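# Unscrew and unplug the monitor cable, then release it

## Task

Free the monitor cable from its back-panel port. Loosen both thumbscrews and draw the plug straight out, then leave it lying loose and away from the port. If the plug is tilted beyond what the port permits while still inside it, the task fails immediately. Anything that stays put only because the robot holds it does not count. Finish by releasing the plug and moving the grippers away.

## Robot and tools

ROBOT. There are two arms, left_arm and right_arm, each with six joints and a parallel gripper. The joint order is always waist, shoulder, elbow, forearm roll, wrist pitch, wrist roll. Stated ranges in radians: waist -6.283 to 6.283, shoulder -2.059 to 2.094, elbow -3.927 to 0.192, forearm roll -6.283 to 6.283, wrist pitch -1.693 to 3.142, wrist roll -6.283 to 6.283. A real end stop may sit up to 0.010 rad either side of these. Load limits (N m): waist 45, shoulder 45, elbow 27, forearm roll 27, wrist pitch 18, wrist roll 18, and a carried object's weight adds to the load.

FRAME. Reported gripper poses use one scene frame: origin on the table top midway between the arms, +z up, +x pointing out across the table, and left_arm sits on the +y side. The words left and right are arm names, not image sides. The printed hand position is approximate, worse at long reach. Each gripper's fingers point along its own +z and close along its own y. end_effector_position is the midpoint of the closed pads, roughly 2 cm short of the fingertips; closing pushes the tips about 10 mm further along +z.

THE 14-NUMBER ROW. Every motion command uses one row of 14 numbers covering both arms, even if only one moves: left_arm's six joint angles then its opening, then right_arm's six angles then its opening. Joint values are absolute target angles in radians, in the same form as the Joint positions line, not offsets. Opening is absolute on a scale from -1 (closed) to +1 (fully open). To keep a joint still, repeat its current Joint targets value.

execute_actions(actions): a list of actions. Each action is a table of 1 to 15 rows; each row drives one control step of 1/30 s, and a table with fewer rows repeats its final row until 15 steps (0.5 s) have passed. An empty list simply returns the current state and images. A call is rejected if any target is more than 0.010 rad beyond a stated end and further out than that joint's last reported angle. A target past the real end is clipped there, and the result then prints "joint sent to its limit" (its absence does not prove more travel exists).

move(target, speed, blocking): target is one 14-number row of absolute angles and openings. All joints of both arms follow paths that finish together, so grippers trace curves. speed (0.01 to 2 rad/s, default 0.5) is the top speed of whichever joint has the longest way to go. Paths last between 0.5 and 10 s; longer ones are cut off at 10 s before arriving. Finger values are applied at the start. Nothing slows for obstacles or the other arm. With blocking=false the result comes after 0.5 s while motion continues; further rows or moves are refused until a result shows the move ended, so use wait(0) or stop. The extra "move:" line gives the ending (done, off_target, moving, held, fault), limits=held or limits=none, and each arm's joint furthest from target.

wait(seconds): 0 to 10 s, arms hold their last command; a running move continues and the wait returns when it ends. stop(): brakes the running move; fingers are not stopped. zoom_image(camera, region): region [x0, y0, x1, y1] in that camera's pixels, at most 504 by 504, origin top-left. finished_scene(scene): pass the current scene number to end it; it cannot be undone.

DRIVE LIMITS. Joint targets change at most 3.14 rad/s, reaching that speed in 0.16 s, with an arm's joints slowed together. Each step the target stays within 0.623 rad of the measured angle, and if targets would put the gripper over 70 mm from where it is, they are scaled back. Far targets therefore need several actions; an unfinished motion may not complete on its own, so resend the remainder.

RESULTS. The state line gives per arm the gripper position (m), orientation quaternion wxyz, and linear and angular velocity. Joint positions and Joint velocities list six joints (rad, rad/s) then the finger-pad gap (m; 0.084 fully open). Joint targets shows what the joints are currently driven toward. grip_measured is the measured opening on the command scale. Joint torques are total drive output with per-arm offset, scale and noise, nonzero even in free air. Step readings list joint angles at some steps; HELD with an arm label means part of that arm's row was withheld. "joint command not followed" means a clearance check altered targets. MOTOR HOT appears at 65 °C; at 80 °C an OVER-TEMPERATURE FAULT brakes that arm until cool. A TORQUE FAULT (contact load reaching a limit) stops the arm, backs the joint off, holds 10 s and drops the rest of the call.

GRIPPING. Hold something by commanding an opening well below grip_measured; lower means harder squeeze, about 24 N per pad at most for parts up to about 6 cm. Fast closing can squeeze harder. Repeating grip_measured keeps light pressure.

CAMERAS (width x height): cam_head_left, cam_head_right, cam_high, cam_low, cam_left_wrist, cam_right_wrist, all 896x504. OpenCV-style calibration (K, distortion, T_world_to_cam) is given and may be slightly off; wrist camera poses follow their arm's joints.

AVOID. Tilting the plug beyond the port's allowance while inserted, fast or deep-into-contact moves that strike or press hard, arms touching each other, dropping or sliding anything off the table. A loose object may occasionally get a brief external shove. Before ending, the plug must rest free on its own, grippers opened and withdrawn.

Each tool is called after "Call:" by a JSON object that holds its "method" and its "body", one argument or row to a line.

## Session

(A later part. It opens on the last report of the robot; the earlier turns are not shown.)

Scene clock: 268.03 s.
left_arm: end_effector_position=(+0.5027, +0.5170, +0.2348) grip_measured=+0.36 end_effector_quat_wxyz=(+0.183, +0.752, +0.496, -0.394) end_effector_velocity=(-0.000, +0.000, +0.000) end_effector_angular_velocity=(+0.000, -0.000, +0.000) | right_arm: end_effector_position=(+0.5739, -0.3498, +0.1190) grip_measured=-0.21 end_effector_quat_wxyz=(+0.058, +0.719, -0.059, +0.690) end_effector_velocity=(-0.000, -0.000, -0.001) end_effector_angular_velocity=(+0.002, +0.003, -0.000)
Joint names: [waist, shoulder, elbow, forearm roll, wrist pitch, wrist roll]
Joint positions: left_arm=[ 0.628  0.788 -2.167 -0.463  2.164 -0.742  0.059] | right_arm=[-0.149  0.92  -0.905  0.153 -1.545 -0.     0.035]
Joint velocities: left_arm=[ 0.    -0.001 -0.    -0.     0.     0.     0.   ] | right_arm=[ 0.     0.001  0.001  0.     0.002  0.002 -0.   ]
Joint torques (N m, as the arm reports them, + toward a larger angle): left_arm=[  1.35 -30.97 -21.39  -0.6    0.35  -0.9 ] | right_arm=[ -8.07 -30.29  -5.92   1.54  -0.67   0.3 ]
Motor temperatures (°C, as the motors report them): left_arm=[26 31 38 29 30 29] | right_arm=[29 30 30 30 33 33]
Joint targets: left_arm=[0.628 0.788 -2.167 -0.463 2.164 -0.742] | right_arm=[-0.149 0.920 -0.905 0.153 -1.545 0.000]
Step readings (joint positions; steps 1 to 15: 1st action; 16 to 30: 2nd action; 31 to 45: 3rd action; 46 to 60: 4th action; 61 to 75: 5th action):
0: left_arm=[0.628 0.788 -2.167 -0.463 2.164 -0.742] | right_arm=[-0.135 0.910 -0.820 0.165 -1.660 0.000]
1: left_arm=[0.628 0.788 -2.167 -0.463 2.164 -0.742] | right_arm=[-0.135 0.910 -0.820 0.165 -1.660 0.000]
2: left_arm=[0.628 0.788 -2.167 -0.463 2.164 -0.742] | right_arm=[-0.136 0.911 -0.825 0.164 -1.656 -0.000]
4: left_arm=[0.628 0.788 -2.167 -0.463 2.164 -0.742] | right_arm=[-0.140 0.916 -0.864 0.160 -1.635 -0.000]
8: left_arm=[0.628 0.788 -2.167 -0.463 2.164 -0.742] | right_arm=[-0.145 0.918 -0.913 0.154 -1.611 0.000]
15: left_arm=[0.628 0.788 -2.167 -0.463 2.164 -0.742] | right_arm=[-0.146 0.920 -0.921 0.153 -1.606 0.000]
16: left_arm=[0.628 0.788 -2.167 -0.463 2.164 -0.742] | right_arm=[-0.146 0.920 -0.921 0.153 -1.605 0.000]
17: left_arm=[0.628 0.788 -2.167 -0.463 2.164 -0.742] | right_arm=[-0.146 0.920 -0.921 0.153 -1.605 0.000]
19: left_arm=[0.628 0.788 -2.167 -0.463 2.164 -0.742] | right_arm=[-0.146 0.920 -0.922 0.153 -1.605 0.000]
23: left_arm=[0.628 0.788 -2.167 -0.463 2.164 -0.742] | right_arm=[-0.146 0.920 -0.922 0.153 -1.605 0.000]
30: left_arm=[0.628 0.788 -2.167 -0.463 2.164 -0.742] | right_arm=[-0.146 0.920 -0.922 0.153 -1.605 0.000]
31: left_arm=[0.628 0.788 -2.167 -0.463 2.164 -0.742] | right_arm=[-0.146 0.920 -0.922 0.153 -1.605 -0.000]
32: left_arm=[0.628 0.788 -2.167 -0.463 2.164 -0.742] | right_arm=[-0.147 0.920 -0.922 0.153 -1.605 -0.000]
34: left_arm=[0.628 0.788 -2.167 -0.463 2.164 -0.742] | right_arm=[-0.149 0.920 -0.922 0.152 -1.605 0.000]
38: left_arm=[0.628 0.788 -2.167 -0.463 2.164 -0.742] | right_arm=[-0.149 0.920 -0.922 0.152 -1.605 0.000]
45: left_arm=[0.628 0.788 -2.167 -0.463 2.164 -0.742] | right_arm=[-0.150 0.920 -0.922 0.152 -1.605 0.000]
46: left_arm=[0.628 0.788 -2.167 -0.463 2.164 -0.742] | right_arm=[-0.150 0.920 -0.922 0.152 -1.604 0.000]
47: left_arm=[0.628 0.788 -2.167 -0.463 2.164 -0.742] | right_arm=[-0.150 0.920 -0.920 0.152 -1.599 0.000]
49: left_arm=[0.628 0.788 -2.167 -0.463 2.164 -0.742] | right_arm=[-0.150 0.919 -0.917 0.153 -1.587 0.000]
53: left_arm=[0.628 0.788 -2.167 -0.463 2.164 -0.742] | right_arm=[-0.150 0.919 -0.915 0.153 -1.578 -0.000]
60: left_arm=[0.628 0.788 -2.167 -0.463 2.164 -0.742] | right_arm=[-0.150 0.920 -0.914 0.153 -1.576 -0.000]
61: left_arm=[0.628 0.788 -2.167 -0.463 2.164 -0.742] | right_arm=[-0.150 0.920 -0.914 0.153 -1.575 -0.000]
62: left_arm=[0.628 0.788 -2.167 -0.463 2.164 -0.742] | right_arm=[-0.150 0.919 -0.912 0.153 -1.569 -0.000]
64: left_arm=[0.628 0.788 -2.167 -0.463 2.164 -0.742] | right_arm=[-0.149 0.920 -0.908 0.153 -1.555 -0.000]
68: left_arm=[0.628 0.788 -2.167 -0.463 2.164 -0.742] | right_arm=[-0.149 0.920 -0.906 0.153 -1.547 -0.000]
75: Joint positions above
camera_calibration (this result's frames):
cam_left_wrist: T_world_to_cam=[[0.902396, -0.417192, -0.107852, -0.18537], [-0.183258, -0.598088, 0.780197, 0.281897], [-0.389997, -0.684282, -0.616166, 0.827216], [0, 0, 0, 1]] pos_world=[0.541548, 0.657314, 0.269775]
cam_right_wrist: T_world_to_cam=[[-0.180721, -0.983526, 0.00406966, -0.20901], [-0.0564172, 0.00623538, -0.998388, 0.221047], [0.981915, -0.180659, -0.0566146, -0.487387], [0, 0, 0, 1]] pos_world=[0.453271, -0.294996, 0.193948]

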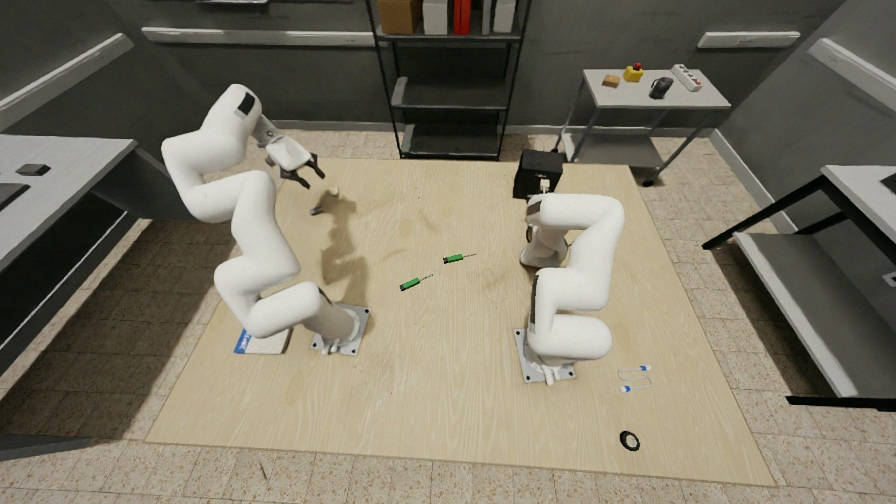

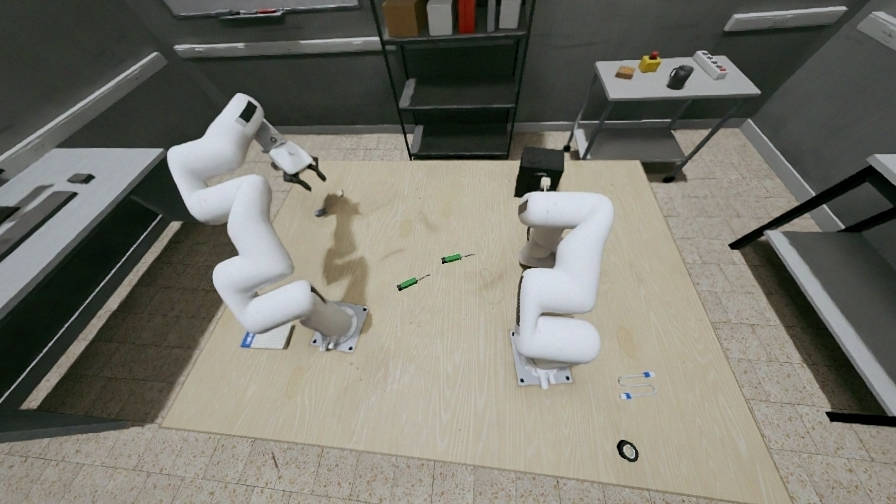

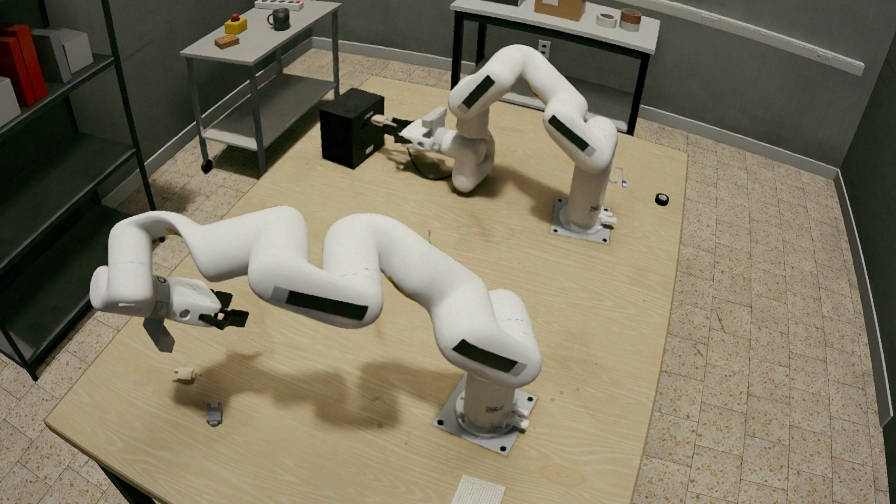

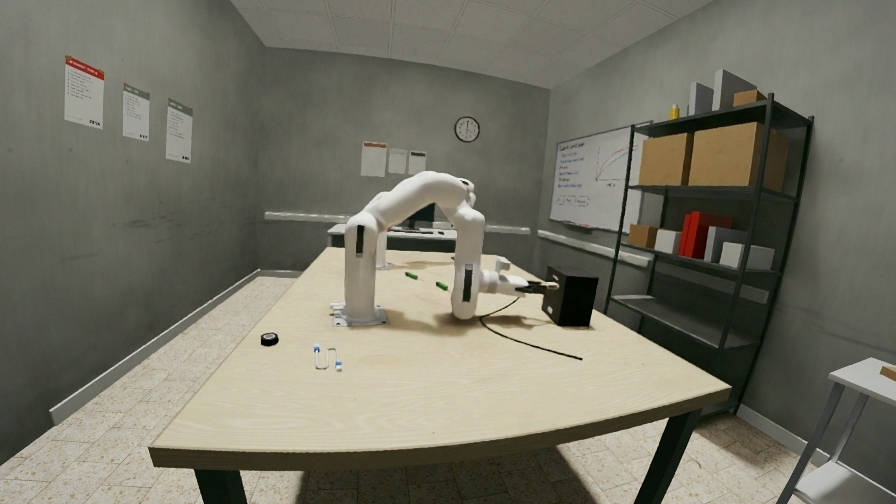

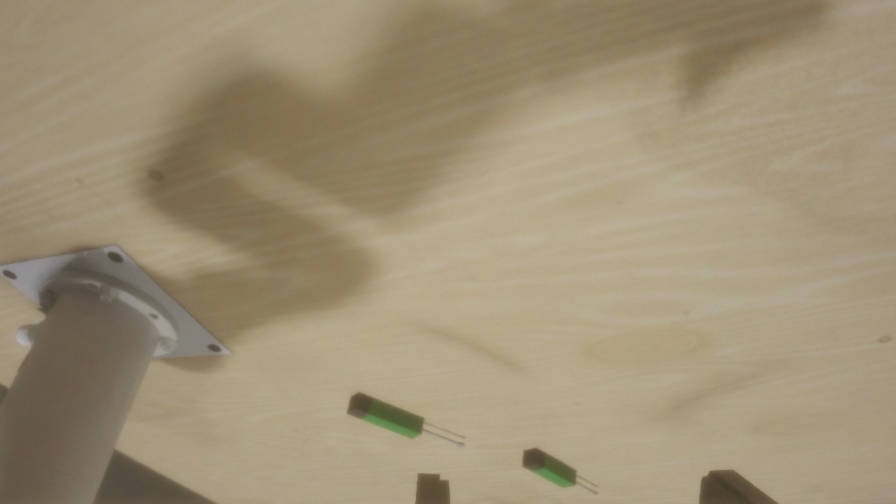

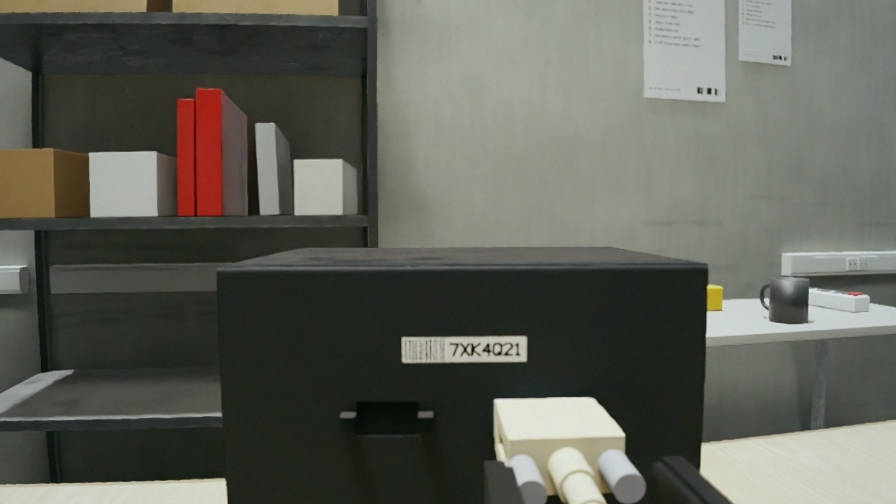

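Call:
{"method": "execute_actions", "body": {
  "actions": [
    [[0.628,0.788,-2.167,-0.463,2.164,-0.742,0.37,-0.145,0.92,-0.905,0.153,-1.545,0,0.1]],
    [[0.628,0.788,-2.167,-0.463,2.164,-0.742,0.37,-0.135,0.91,-0.80,0.165,-1.68,0,0.1]],
    [[0.628,0.788,-2.167,-0.463,2.164,-0.742,0.37,-0.2,0.91,-0.80,0.1,-1.68,0.8,-0.55]],
    [[0.628,0.788,-2.167,-0.463,2.164,-0.742,0.37,-0.2,0.91,-0.80,0.1,-1.68,1.571,-0.55]],
    [[0.628,0.788,-2.167,-0.463,2.164,-0.742,0.37,-0.2,0.91,-0.80,0.1,-1.68,1.571,-0.55]],
    [[0.628,0.788,-2.167,-0.463,2.164,-0.742,0.37,-0.2105,0.92,-0.9015,0.0915,-1.5875,1.571,-0.55]],
    [[0.628,0.788,-2.167,-0.463,2.164,-0.742,0.37,-0.2105,0.92,-0.9015,0.0915,-1.5875,1.571,-0.75]],
    [[0.628,0.788,-2.167,-0.463,2.164,-0.742,0.37,-0.2105,0.92,-0.9015,0.0915,-1.5875,1.571,-1]]
  ]
}}

Scene clock: 286.20 s.
left_arm: end_effector_position=(+0.5027, +0.5170, +0.2348) grip_measured=+0.36 end_effector_quat_wxyz=(+0.183, +0.752, +0.496, -0.394) end_effector_velocity=(+0.000, -0.000, -0.000) end_effector_angular_velocity=(+0.000, +0.000, -0.000) | right_arm: end_effector_position=(+0.5691, -0.3696, +0.1284) grip_measured=-0.86 end_effector_quat_wxyz=(+0.456, -0.458, +0.540, -0.539) end_effector_velocity=(-0.000, -0.000, -0.000) end_effector_angular_velocity=(+0.001, +0.001, -0.000)
Joint names: [waist, shoulder, elbow, forearm roll, wrist pitch, wrist roll]
Joint positions: left_arm=[ 0.628  0.788 -2.167 -0.463  2.164 -0.742  0.059] | right_arm=[-0.21   0.92  -0.902  0.091 -1.587  1.571  0.006]
Joint velocities: left_arm=[-0.     0.001 -0.     0.    -0.001 -0.     0.   ] | right_arm=[-0.     0.     0.     0.     0.001  0.001  0.   ]
Joint torques (N m, as the arm reports them, + toward a larger angle): left_arm=[  0.06 -30.71 -22.05  -0.97   0.1   -0.56] | right_arm=[ -1.97 -33.01  -6.27  -0.36  -1.5    0.38]
Motor temperatures (°C, as the motors report them): left_arm=[26 31 38 29 30 29] | right_arm=[29 30 29 30 33 33]
Joint targets: left_arm=[0.628 0.788 -2.167 -0.463 2.164 -0.742] | right_arm=[-0.211 0.920 -0.901 0.091 -1.588 1.571]
Step readings (joint positions; steps 1 to 15: 1st action; 16 to 30: 2nd action; 31 to 45: 3rd action; 46 to 60: 4th action; 61 to 75: 5th action; 76 to 90: 6th action; 91 to 105: 7th action; 106 to 120: 8th action):
0: left_arm=[0.628 0.788 -2.167 -0.463 2.164 -0.742] | right_arm=[-0.149 0.920 -0.905 0.153 -1.545 0.000]
1: left_arm=[0.628 0.788 -2.167 -0.463 2.164 -0.742] | right_arm=[-0.149 0.920 -0.905 0.154 -1.545 0.000]
2: left_arm=[0.628 0.788 -2.167 -0.463 2.164 -0.742] | right_arm=[-0.150 0.920 -0.904 0.155 -1.544 0.000]
4: left_arm=[0.628 0.788 -2.167 -0.463 2.164 -0.742] | right_arm=[-0.149 0.921 -0.904 0.155 -1.544 0.000]
8: left_arm=[0.628 0.788 -2.167 -0.463 2.164 -0.742] | right_arm=[-0.147 0.920 -0.905 0.154 -1.545 0.000]
15: left_arm=[0.628 0.788 -2.167 -0.463 2.164 -0.742] | right_arm=[-0.145 0.920 -0.905 0.153 -1.545 0.000]
16: left_arm=[0.628 0.788 -2.167 -0.463 2.164 -0.742] | right_arm=[-0.145 0.920 -0.905 0.153 -1.546 0.000]
17: left_arm=[0.628 0.788 -2.167 -0.463 2.164 -0.742] | right_arm=[-0.145 0.919 -0.901 0.154 -1.552 0.000]
19: left_arm=[0.628 0.788 -2.167 -0.463 2.164 -0.742] | right_arm=[-0.142 0.915 -0.868 0.158 -1.596 0.000]
23: left_arm=[0.628 0.788 -2.167 -0.463 2.164 -0.742] | right_arm=[-0.136 0.912 -0.811 0.164 -1.663 -0.000]
30: left_arm=[0.628 0.788 -2.167 -0.463 2.164 -0.742] | right_arm=[-0.135 0.910 -0.801 0.165 -1.679 -0.000]
31: left_arm=[0.628 0.788 -2.167 -0.463 2.164 -0.742] | right_arm=[-0.135 0.910 -0.801 0.165 -1.679 0.001]
32: left_arm=[0.628 0.788 -2.167 -0.463 2.164 -0.742] | right_arm=[-0.136 0.910 -0.801 0.164 -1.679 0.007]
34: left_arm=[0.628 0.788 -2.167 -0.463 2.164 -0.742] | right_arm=[-0.140 0.910 -0.801 0.159 -1.680 0.058]
38: left_arm=[0.628 0.788 -2.167 -0.463 2.164 -0.742] | right_arm=[-0.166 0.910 -0.800 0.131 -1.680 0.343]
45: left_arm=[0.628 0.788 -2.167 -0.463 2.164 -0.742] | right_arm=[-0.194 0.908 -0.802 0.100 -1.682 0.756]
46: left_arm=[0.628 0.788 -2.167 -0.463 2.164 -0.742] | right_arm=[-0.195 0.908 -0.802 0.100 -1.682 0.771]
47: left_arm=[0.628 0.788 -2.167 -0.463 2.164 -0.742] | right_arm=[-0.195 0.909 -0.801 0.099 -1.682 0.787]
49: left_arm=[0.628 0.788 -2.167 -0.463 2.164 -0.742] | right_arm=[-0.197 0.909 -0.801 0.099 -1.682 0.848]
53: left_arm=[0.628 0.788 -2.167 -0.463 2.164 -0.742] | right_arm=[-0.205 0.911 -0.799 0.104 -1.678 1.140]
60: left_arm=[0.628 0.788 -2.167 -0.463 2.164 -0.742] | right_arm=[-0.202 0.911 -0.799 0.101 -1.679 1.531]
61: left_arm=[0.628 0.788 -2.167 -0.463 2.164 -0.742] | right_arm=[-0.202 0.911 -0.800 0.101 -1.679 1.544]
62: left_arm=[0.628 0.788 -2.167 -0.463 2.164 -0.742] | right_arm=[-0.201 0.910 -0.800 0.101 -1.679 1.552]
64: left_arm=[0.628 0.788 -2.167 -0.463 2.164 -0.742] | right_arm=[-0.201 0.910 -0.800 0.100 -1.680 1.562]
68: left_arm=[0.628 0.788 -2.167 -0.463 2.164 -0.742] | right_arm=[-0.200 0.910 -0.800 0.100 -1.680 1.569]
75: left_arm=[0.628 0.788 -2.167 -0.463 2.164 -0.742] | right_arm=[-0.200 0.910 -0.800 0.100 -1.680 1.571]
76: left_arm=[0.628 0.788 -2.167 -0.463 2.164 -0.742] | right_arm=[-0.200 0.910 -0.800 0.100 -1.679 1.571]
77: left_arm=[0.628 0.788 -2.167 -0.463 2.164 -0.742] | right_arm=[-0.201 0.911 -0.805 0.099 -1.674 1.571]
79: left_arm=[0.628 0.788 -2.167 -0.463 2.164 -0.742] | right_arm=[-0.204 0.916 -0.844 0.096 -1.638 1.571]
83: left_arm=[0.628 0.788 -2.167 -0.463 2.164 -0.742] | right_arm=[-0.210 0.918 -0.893 0.092 -1.598 1.571]
90: left_arm=[0.628 0.788 -2.167 -0.463 2.164 -0.742] | right_arm=[-0.210 0.920 -0.900 0.092 -1.588 1.571]
91: left_arm=[0.628 0.788 -2.167 -0.463 2.164 -0.742] | right_arm=[-0.210 0.920 -0.900 0.092 -1.588 1.571]
92: left_arm=[0.628 0.788 -2.167 -0.463 2.164 -0.742] | right_arm=[-0.210 0.920 -0.901 0.092 -1.588 1.571]
94: left_arm=[0.628 0.788 -2.167 -0.463 2.164 -0.742] | right_arm=[-0.210 0.920 -0.901 0.092 -1.588 1.571]
98: left_arm=[0.628 0.788 -2.167 -0.463 2.164 -0.742] | right_arm=[-0.210 0.920 -0.901 0.092 -1.588 1.571]
105: left_arm=[0.628 0.788 -2.167 -0.463 2.164 -0.742] | right_arm=[-0.210 0.920 -0.901 0.091 -1.588 1.571]
106: left_arm=[0.628 0.788 -2.167 -0.463 2.164 -0.742] | right_arm=[-0.210 0.920 -0.901 0.091 -1.587 1.571]
107: left_arm=[0.628 0.788 -2.167 -0.463 2.164 -0.742] | right_arm=[-0.210 0.920 -0.902 0.091 -1.587 1.571]
109: left_arm=[0.628 0.788 -2.167 -0.463 2.164 -0.742] | right_arm=[-0.210 0.920 -0.902 0.091 -1.587 1.571]
113: left_arm=[0.628 0.788 -2.167 -0.463 2.164 -0.742] | right_arm=[-0.210 0.920 -0.902 0.091 -1.587 1.571]
120: Joint positions above
camera_calibration (this result's frames):
cam_left_wrist: T_world_to_cam=[[0.902396, -0.417192, -0.107852, -0.18537], [-0.183258, -0.598088, 0.780197, 0.281897], [-0.389997, -0.684282, -0.616166, 0.827216], [0, 0, 0, 1]] pos_world=[0.541548, 0.657314, 0.269775]
cam_right_wrist: T_world_to_cam=[[-0.0184802, 0.000435299, -0.999829, 0.17089], [0.148477, 0.988913, -0.0023138, 0.349036], [0.988743, -0.148495, -0.0183399, -0.48259], [0, 0, 0, 1]] pos_world=[0.428492, -0.416903, 0.162818]

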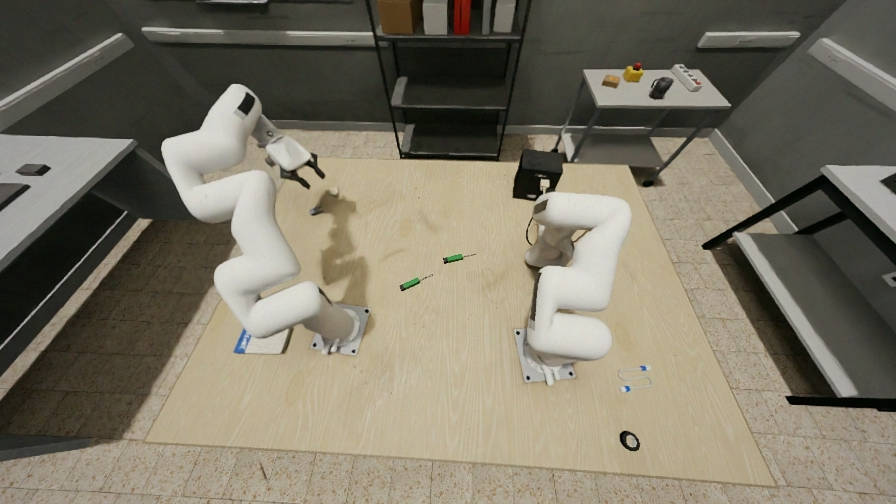

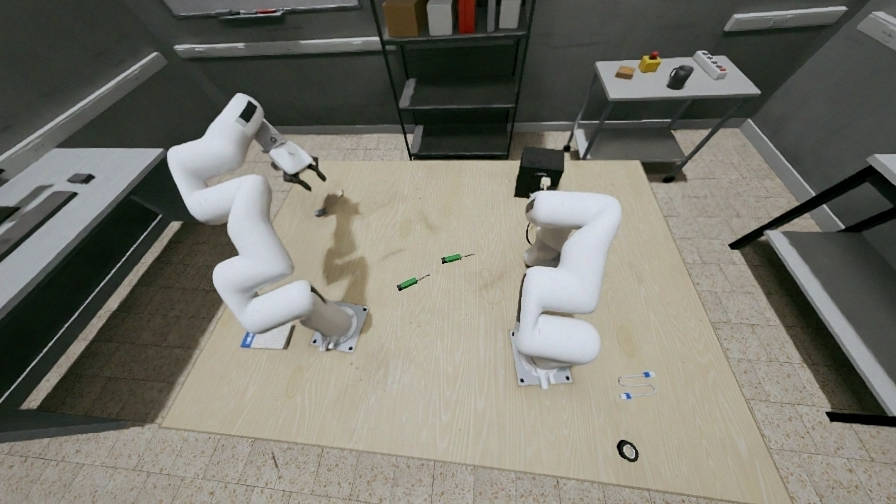

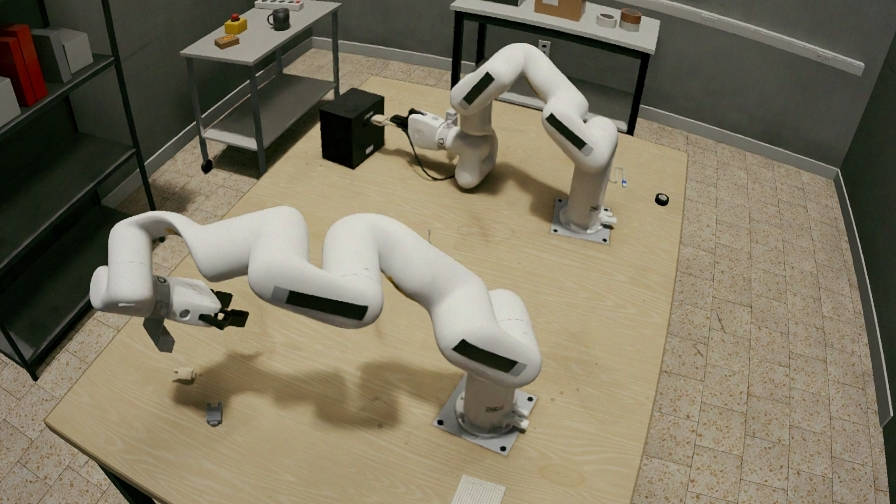

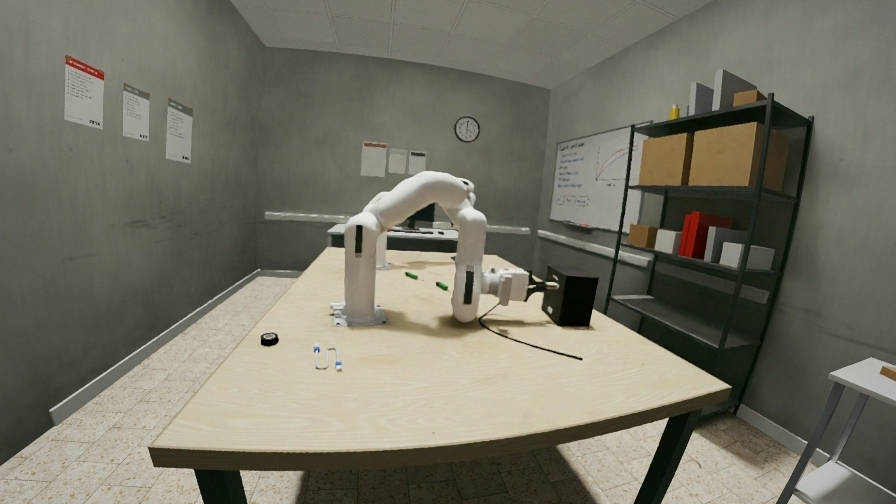

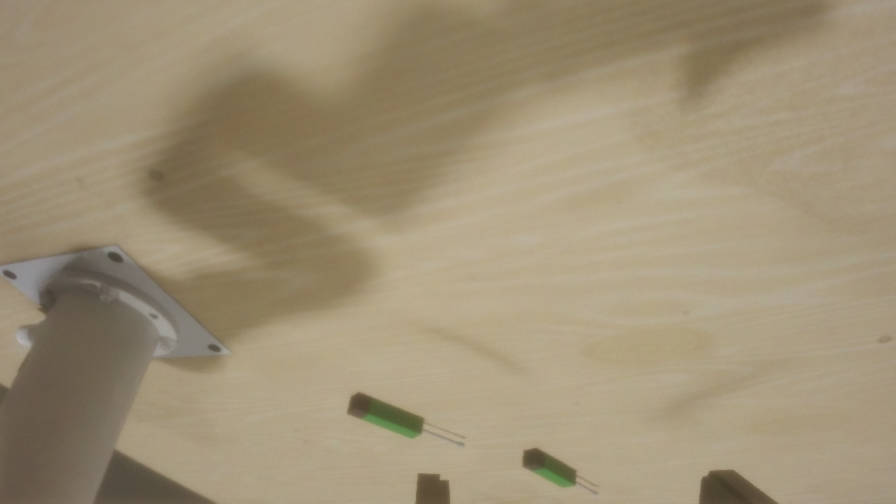

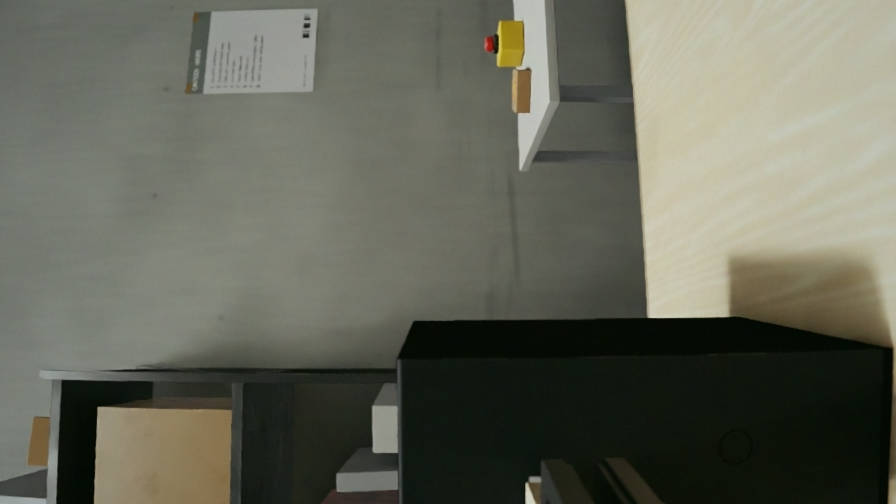

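Call:
{"method": "execute_actions", "body": {
  "actions": [
    [[0.628,0.788,-2.167,-0.463,2.164,-0.742,0.37,-0.2082,0.92,-0.9061,0.0915,-1.6032,0.971,-1]],
    [[0.628,0.788,-2.167,-0.463,2.164,-0.742,0.37,-0.2082,0.92,-0.9061,0.0915,-1.6032,0.971,-0.72]],
    [[0.628,0.788,-2.167,-0.463,2.164,-0.742,0.37,-0.2105,0.92,-0.9015,0.0915,-1.5875,1.571,-0.72]],
    [[0.628,0.788,-2.167,-0.463,2.164,-0.742,0.37,-0.207,0.92,-0.8969,0.0915,-1.5718,2.171,-0.72]],
    [[0.628,0.788,-2.167,-0.463,2.164,-0.742,0.37,-0.207,0.92,-0.8969,0.0915,-1.5718,2.171,-1]],
    [[0.628,0.788,-2.167,-0.463,2.164,-0.742,0.37,-0.2105,0.92,-0.9015,0.0915,-1.5875,1.571,-1]],
    [[0.628,0.788,-2.167,-0.463,2.164,-0.742,0.37,-0.2082,0.92,-0.9061,0.0915,-1.6032,0.971,-1]],
    [[0.628,0.788,-2.167,-0.463,2.164,-0.742,0.37,-0.2082,0.92,-0.9061,0.0915,-1.6032,0.971,-0.72]],
    [[0.628,0.788,-2.167,-0.463,2.164,-0.742,0.37,-0.2,0.9,-0.79,0.1,-1.68,0.971,-0.72]],
    [[0.628,0.788,-2.167,-0.463,2.164,-0.742,0.37,-0.17,0.9,-0.79,0.13,-1.68,0.5,0.4]],
    [[0.628,0.788,-2.167,-0.463,2.164,-0.742,0.37,-0.135,0.9,-0.79,0.165,-1.68,0,0.4]],
    [[0.628,0.788,-2.167,-0.463,2.164,-0.742,0.37,-0.144,0.92,-0.905,0.153,-1.545,0,0.1]],
    [[0.628,0.788,-2.167,-0.463,2.164,-0.742,0.37,-0.144,0.92,-0.905,0.153,-1.545,0,-0.2]],
    [[0.628,0.788,-2.167,-0.463,2.164,-0.742,0.37,-0.140,0.92,-0.905,0.153,-1.545,0,-0.2]],
    [[0.628,0.788,-2.167,-0.463,2.164,-0.742,0.37,-0.141,0.92,-0.9135,0.153,-1.575,0,-0.2]],
    [[0.628,0.788,-2.167,-0.463,2.164,-0.742,0.37,-0.142,0.92,-0.922,0.153,-1.605,0,-0.2]]
  ]
}}

Scene clock: 317.27 s.
left_arm: end_effector_position=(+0.5027, +0.5170, +0.2348) grip_measured=+0.36 end_effector_quat_wxyz=(+0.183, +0.752, +0.496, -0.394) end_effector_velocity=(+0.000, -0.001, +0.000) end_effector_angular_velocity=(-0.000, -0.001, -0.001) | right_arm: end_effector_position=(+0.5743, -0.3451, +0.1395) grip_measured=-0.21 end_effector_quat_wxyz=(+0.057, +0.692, -0.055, +0.717) end_effector_velocity=(-0.000, +0.001, -0.000) end_effector_angular_velocity=(+0.000, -0.001, +0.001)
Joint names: [waist, shoulder, elbow, forearm roll, wrist pitch, wrist roll]
Joint positions: left_arm=[ 0.628  0.788 -2.167 -0.463  2.164 -0.742  0.059] | right_arm=[-0.142  0.92  -0.922  0.153 -1.605 -0.     0.035]
Joint velocities: left_arm=[-0.001 -0.001  0.    -0.001 -0.     0.    -0.   ] | right_arm=[ 0.001  0.002 -0.    -0.    -0.002  0.001 -0.   ]
Joint torques (N m, as the arm reports them, + toward a larger angle): left_arm=[  1.07 -30.63 -22.13  -0.65   0.72  -0.91] | right_arm=[  2.92 -36.37  -9.02  -1.61  -2.14   0.39]
Motor temperatures (°C, as the motors report them): left_arm=[26 31 38 29 30 29] | right_arm=[29 30 30 30 33 33]
Joint targets: left_arm=[0.628 0.788 -2.167 -0.463 2.164 -0.742] | right_arm=[-0.142 0.920 -0.922 0.153 -1.605 0.000]
Step readings (joint positions; steps 1 to 15: 1st action; 16 to 30: 2nd action; 31 to 45: 3rd action; 46 to 60: 4th action; 61 to 75: 5th action; 76 to 90: 6th action; 91 to 105: 7th action; 106 to 120: 8th action; 121 to 135: 9th action; 136 to 150: 10th action; 151 to 165: 11th action; 166 to 180: 12th action; 181 to 195: 13th action):
0: left_arm=[0.628 0.788 -2.167 -0.463 2.164 -0.742] | right_arm=[-0.210 0.920 -0.901 0.091 -1.587 1.571]
1: left_arm=[0.628 0.788 -2.167 -0.463 2.164 -0.742] | right_arm=[-0.210 0.920 -0.902 0.092 -1.588 1.570]
2: left_arm=[0.628 0.788 -2.167 -0.463 2.164 -0.742] | right_arm=[-0.210 0.920 -0.902 0.092 -1.588 1.564]
4: left_arm=[0.628 0.788 -2.167 -0.463 2.164 -0.742] | right_arm=[-0.210 0.920 -0.902 0.092 -1.589 1.513]
8: left_arm=[0.628 0.788 -2.167 -0.463 2.164 -0.742] | right_arm=[-0.210 0.920 -0.904 0.092 -1.596 1.239]
15: left_arm=[0.628 0.788 -2.167 -0.463 2.164 -0.742] | right_arm=[-0.208 0.920 -0.906 0.092 -1.603 0.991]
16: left_arm=[0.628 0.788 -2.167 -0.463 2.164 -0.742] | right_arm=[-0.208 0.920 -0.906 0.092 -1.603 0.985]
17: left_arm=[0.628 0.788 -2.167 -0.463 2.164 -0.742] | right_arm=[-0.208 0.920 -0.906 0.091 -1.603 0.981]
19: left_arm=[0.628 0.788 -2.167 -0.463 2.164 -0.742] | right_arm=[-0.208 0.920 -0.906 0.091 -1.604 0.976]
23: left_arm=[0.628 0.788 -2.167 -0.463 2.164 -0.742] | right_arm=[-0.208 0.920 -0.906 0.091 -1.604 0.972]
30: left_arm=[0.628 0.788 -2.167 -0.463 2.164 -0.742] | right_arm=[-0.208 0.920 -0.906 0.091 -1.603 0.971]
31: left_arm=[0.628 0.788 -2.167 -0.463 2.164 -0.742] | right_arm=[-0.208 0.920 -0.906 0.091 -1.603 0.972]
32: left_arm=[0.628 0.788 -2.167 -0.463 2.164 -0.742] | right_arm=[-0.208 0.920 -0.906 0.091 -1.603 0.978]
34: left_arm=[0.628 0.788 -2.167 -0.463 2.164 -0.742] | right_arm=[-0.208 0.920 -0.906 0.091 -1.602 1.029]
38: left_arm=[0.628 0.788 -2.167 -0.463 2.164 -0.742] | right_arm=[-0.210 0.920 -0.904 0.092 -1.594 1.303]
45: left_arm=[0.628 0.788 -2.167 -0.463 2.164 -0.742] | right_arm=[-0.210 0.920 -0.902 0.092 -1.588 1.551]
46: left_arm=[0.628 0.788 -2.167 -0.463 2.164 -0.742] | right_arm=[-0.210 0.920 -0.902 0.092 -1.588 1.558]
47: left_arm=[0.628 0.788 -2.167 -0.463 2.164 -0.742] | right_arm=[-0.210 0.920 -0.902 0.092 -1.588 1.569]
49: left_arm=[0.628 0.788 -2.167 -0.463 2.164 -0.742] | right_arm=[-0.210 0.920 -0.901 0.092 -1.586 1.624]
53: left_arm=[0.628 0.788 -2.167 -0.463 2.164 -0.742] | right_arm=[-0.209 0.920 -0.899 0.092 -1.579 1.901]
60: left_arm=[0.628 0.788 -2.167 -0.463 2.164 -0.742] | right_arm=[-0.207 0.920 -0.897 0.091 -1.572 2.151]
61: left_arm=[0.628 0.788 -2.167 -0.463 2.164 -0.742] | right_arm=[-0.207 0.920 -0.897 0.092 -1.572 2.157]
62: left_arm=[0.628 0.788 -2.167 -0.463 2.164 -0.742] | right_arm=[-0.207 0.920 -0.897 0.092 -1.572 2.161]
64: left_arm=[0.628 0.788 -2.167 -0.463 2.164 -0.742] | right_arm=[-0.207 0.920 -0.897 0.092 -1.572 2.166]
68: left_arm=[0.628 0.788 -2.167 -0.463 2.164 -0.742] | right_arm=[-0.207 0.920 -0.897 0.092 -1.572 2.170]
75: left_arm=[0.628 0.788 -2.167 -0.463 2.164 -0.742] | right_arm=[-0.207 0.920 -0.897 0.092 -1.572 2.171]
76: left_arm=[0.628 0.788 -2.167 -0.463 2.164 -0.742] | right_arm=[-0.207 0.920 -0.897 0.092 -1.572 2.170]
77: left_arm=[0.628 0.788 -2.167 -0.463 2.164 -0.742] | right_arm=[-0.207 0.920 -0.897 0.092 -1.572 2.164]
79: left_arm=[0.628 0.788 -2.167 -0.463 2.164 -0.742] | right_arm=[-0.207 0.920 -0.897 0.092 -1.573 2.113]
83: left_arm=[0.628 0.788 -2.167 -0.463 2.164 -0.742] | right_arm=[-0.209 0.920 -0.899 0.092 -1.580 1.839]
90: left_arm=[0.628 0.788 -2.167 -0.463 2.164 -0.742] | right_arm=[-0.210 0.920 -0.901 0.091 -1.587 1.591]
91: left_arm=[0.628 0.788 -2.167 -0.463 2.164 -0.742] | right_arm=[-0.210 0.920 -0.901 0.091 -1.587 1.584]
92: left_arm=[0.628 0.788 -2.167 -0.463 2.164 -0.742] | right_arm=[-0.210 0.920 -0.901 0.091 -1.587 1.573]
94: left_arm=[0.628 0.788 -2.167 -0.463 2.164 -0.742] | right_arm=[-0.210 0.920 -0.902 0.091 -1.589 1.518]
98: left_arm=[0.628 0.788 -2.167 -0.463 2.164 -0.742] | right_arm=[-0.209 0.920 -0.904 0.092 -1.596 1.241]
105: left_arm=[0.628 0.788 -2.167 -0.463 2.164 -0.742] | right_arm=[-0.208 0.920 -0.906 0.091 -1.603 0.991]
106: left_arm=[0.628 0.788 -2.167 -0.463 2.164 -0.742] | right_arm=[-0.208 0.920 -0.906 0.091 -1.603 0.985]
107: left_arm=[0.628 0.788 -2.167 -0.463 2.164 -0.742] | right_arm=[-0.208 0.920 -0.906 0.091 -1.603 0.981]
109: left_arm=[0.628 0.788 -2.167 -0.463 2.164 -0.742] | right_arm=[-0.208 0.920 -0.907 0.091 -1.603 0.976]
113: left_arm=[0.628 0.788 -2.167 -0.463 2.164 -0.742] | right_arm=[-0.208 0.920 -0.907 0.091 -1.603 0.972]
120: left_arm=[0.628 0.788 -2.167 -0.463 2.164 -0.742] | right_arm=[-0.208 0.920 -0.906 0.091 -1.603 0.971]
121: left_arm=[0.628 0.788 -2.167 -0.463 2.164 -0.742] | right_arm=[-0.208 0.920 -0.906 0.092 -1.604 0.971]
122: left_arm=[0.628 0.788 -2.167 -0.463 2.164 -0.742] | right_arm=[-0.208 0.919 -0.901 0.092 -1.608 0.971]
124: left_arm=[0.628 0.788 -2.167 -0.463 2.164 -0.742] | right_arm=[-0.205 0.911 -0.860 0.095 -1.635 0.971]
128: left_arm=[0.628 0.788 -2.167 -0.463 2.164 -0.742] | right_arm=[-0.201 0.903 -0.801 0.099 -1.671 0.971]
135: left_arm=[0.628 0.788 -2.167 -0.463 2.164 -0.742] | right_arm=[-0.200 0.900 -0.791 0.100 -1.679 0.971]
136: left_arm=[0.628 0.788 -2.167 -0.463 2.164 -0.742] | right_arm=[-0.200 0.900 -0.791 0.100 -1.679 0.970]
137: left_arm=[0.628 0.788 -2.167 -0.463 2.164 -0.742] | right_arm=[-0.200 0.900 -0.791 0.100 -1.679 0.964]
139: left_arm=[0.628 0.788 -2.167 -0.463 2.164 -0.742] | right_arm=[-0.197 0.900 -0.790 0.103 -1.680 0.913]
143: left_arm=[0.628 0.788 -2.167 -0.463 2.164 -0.742] | right_arm=[-0.180 0.900 -0.790 0.119 -1.680 0.668]
150: left_arm=[0.628 0.788 -2.167 -0.463 2.164 -0.742] | right_arm=[-0.171 0.900 -0.790 0.129 -1.680 0.512]
151: left_arm=[0.628 0.788 -2.167 -0.463 2.164 -0.742] | right_arm=[-0.171 0.900 -0.790 0.130 -1.680 0.507]
152: left_arm=[0.628 0.788 -2.167 -0.463 2.164 -0.742] | right_arm=[-0.170 0.900 -0.790 0.130 -1.680 0.498]
154: left_arm=[0.628 0.788 -2.167 -0.463 2.164 -0.742] | right_arm=[-0.167 0.900 -0.790 0.134 -1.680 0.445]
158: left_arm=[0.628 0.788 -2.167 -0.463 2.164 -0.742] | right_arm=[-0.148 0.900 -0.790 0.152 -1.680 0.189]
165: left_arm=[0.628 0.788 -2.167 -0.463 2.164 -0.742] | right_arm=[-0.136 0.900 -0.790 0.164 -1.680 0.013]
166: left_arm=[0.628 0.788 -2.167 -0.463 2.164 -0.742] | right_arm=[-0.136 0.900 -0.790 0.164 -1.679 0.009]
167: left_arm=[0.628 0.788 -2.167 -0.463 2.164 -0.742] | right_arm=[-0.136 0.901 -0.795 0.164 -1.673 0.006]
169: left_arm=[0.628 0.788 -2.167 -0.463 2.164 -0.742] | right_arm=[-0.138 0.908 -0.831 0.160 -1.629 0.003]
173: left_arm=[0.628 0.788 -2.167 -0.463 2.164 -0.742] | right_arm=[-0.143 0.917 -0.893 0.154 -1.562 0.001]
180: left_arm=[0.628 0.788 -2.167 -0.463 2.164 -0.742] | right_arm=[-0.144 0.920 -0.903 0.153 -1.546 0.000]
181: left_arm=[0.628 0.788 -2.167 -0.463 2.164 -0.742] | right_arm=[-0.144 0.920 -0.904 0.153 -1.546 0.000]
182: left_arm=[0.628 0.788 -2.167 -0.463 2.164 -0.742] | right_arm=[-0.144 0.920 -0.904 0.153 -1.546 0.000]
184: left_arm=[0.628 0.788 -2.167 -0.463 2.164 -0.742] | right_arm=[-0.144 0.920 -0.904 0.153 -1.545 0.000]
Lines left out of this list: 17.
camera_calibration (this result's frames):
cam_left_wrist: T_world_to_cam=[[0.902396, -0.417192, -0.107852, -0.18537], [-0.183258, -0.598088, 0.780197, 0.281897], [-0.389996, -0.684282, -0.616166, 0.827216], [0, 0, 0, 1]] pos_world=[0.541548, 0.657314, 0.269775]
cam_right_wrist: T_world_to_cam=[[-0.173966, -0.984752, 0.000233635, -0.208108], [0.0193647, -0.00365817, -0.999806, 0.194768], [0.984561, -0.173928, 0.0197058, -0.495573], [0, 0, 0, 1]] pos_world=[0.447946, -0.290416, 0.204545]

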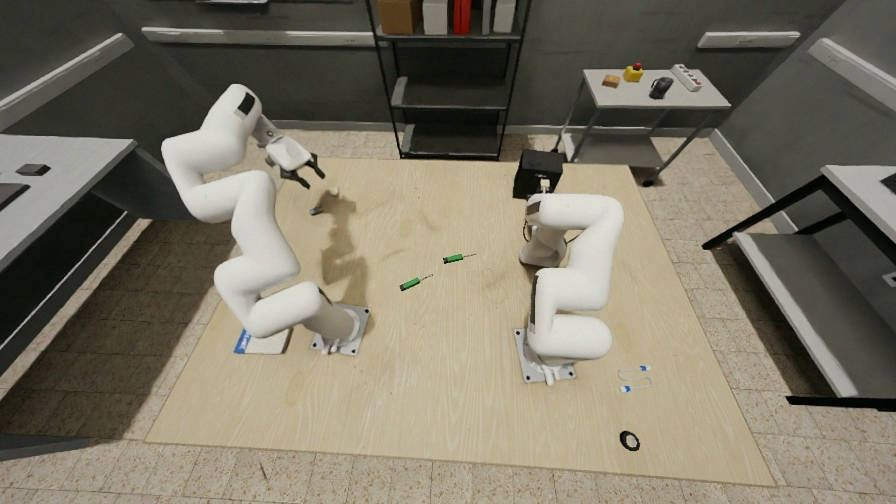

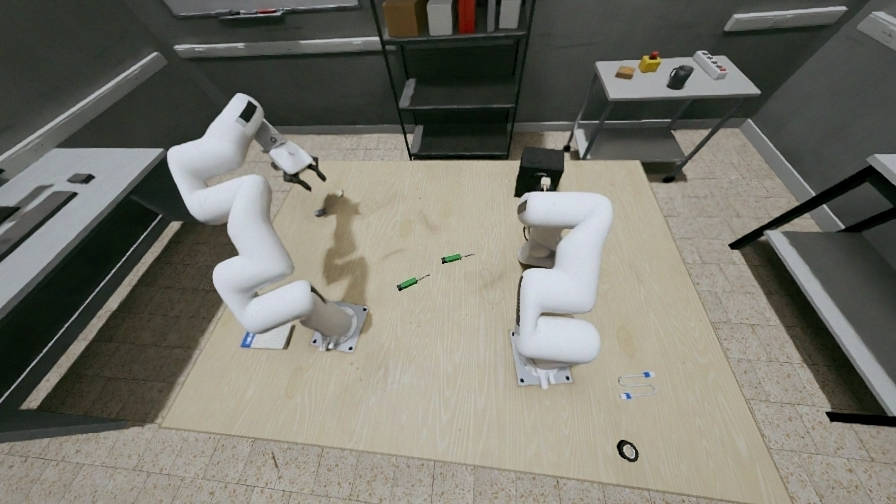

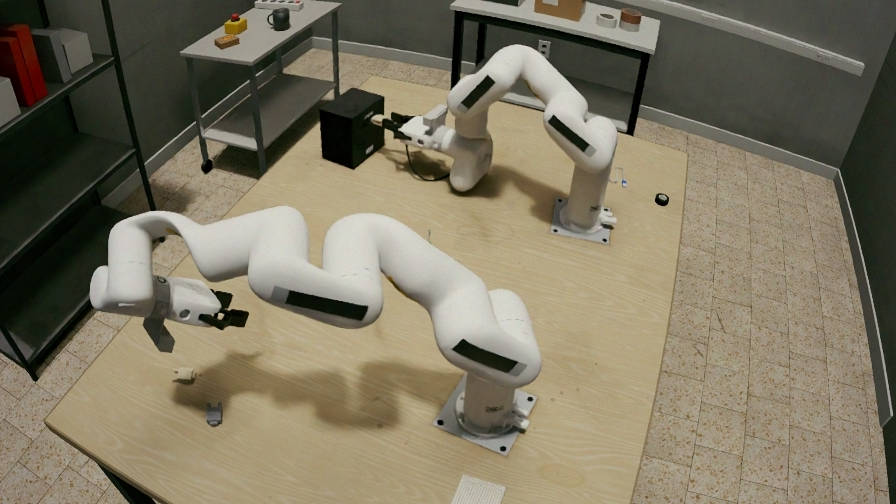

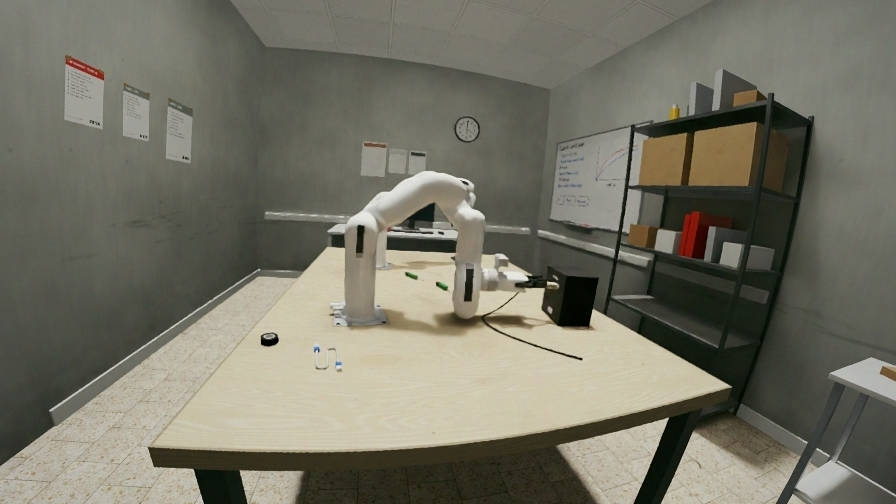

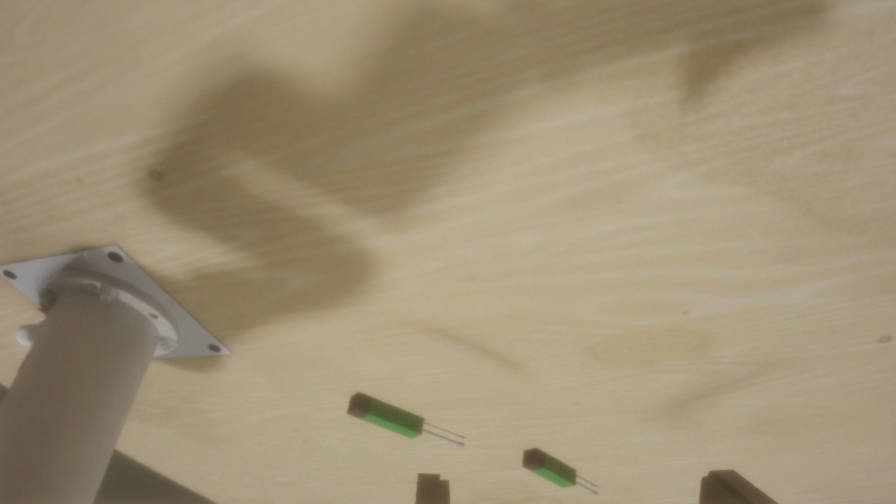

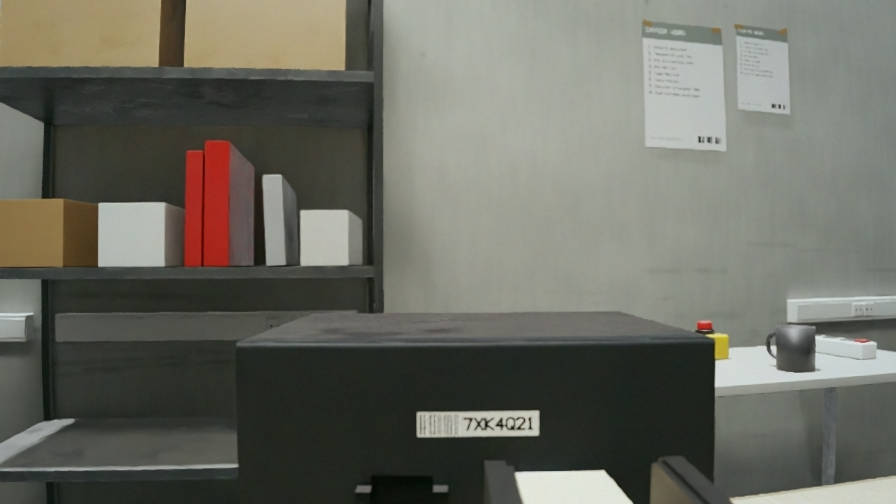

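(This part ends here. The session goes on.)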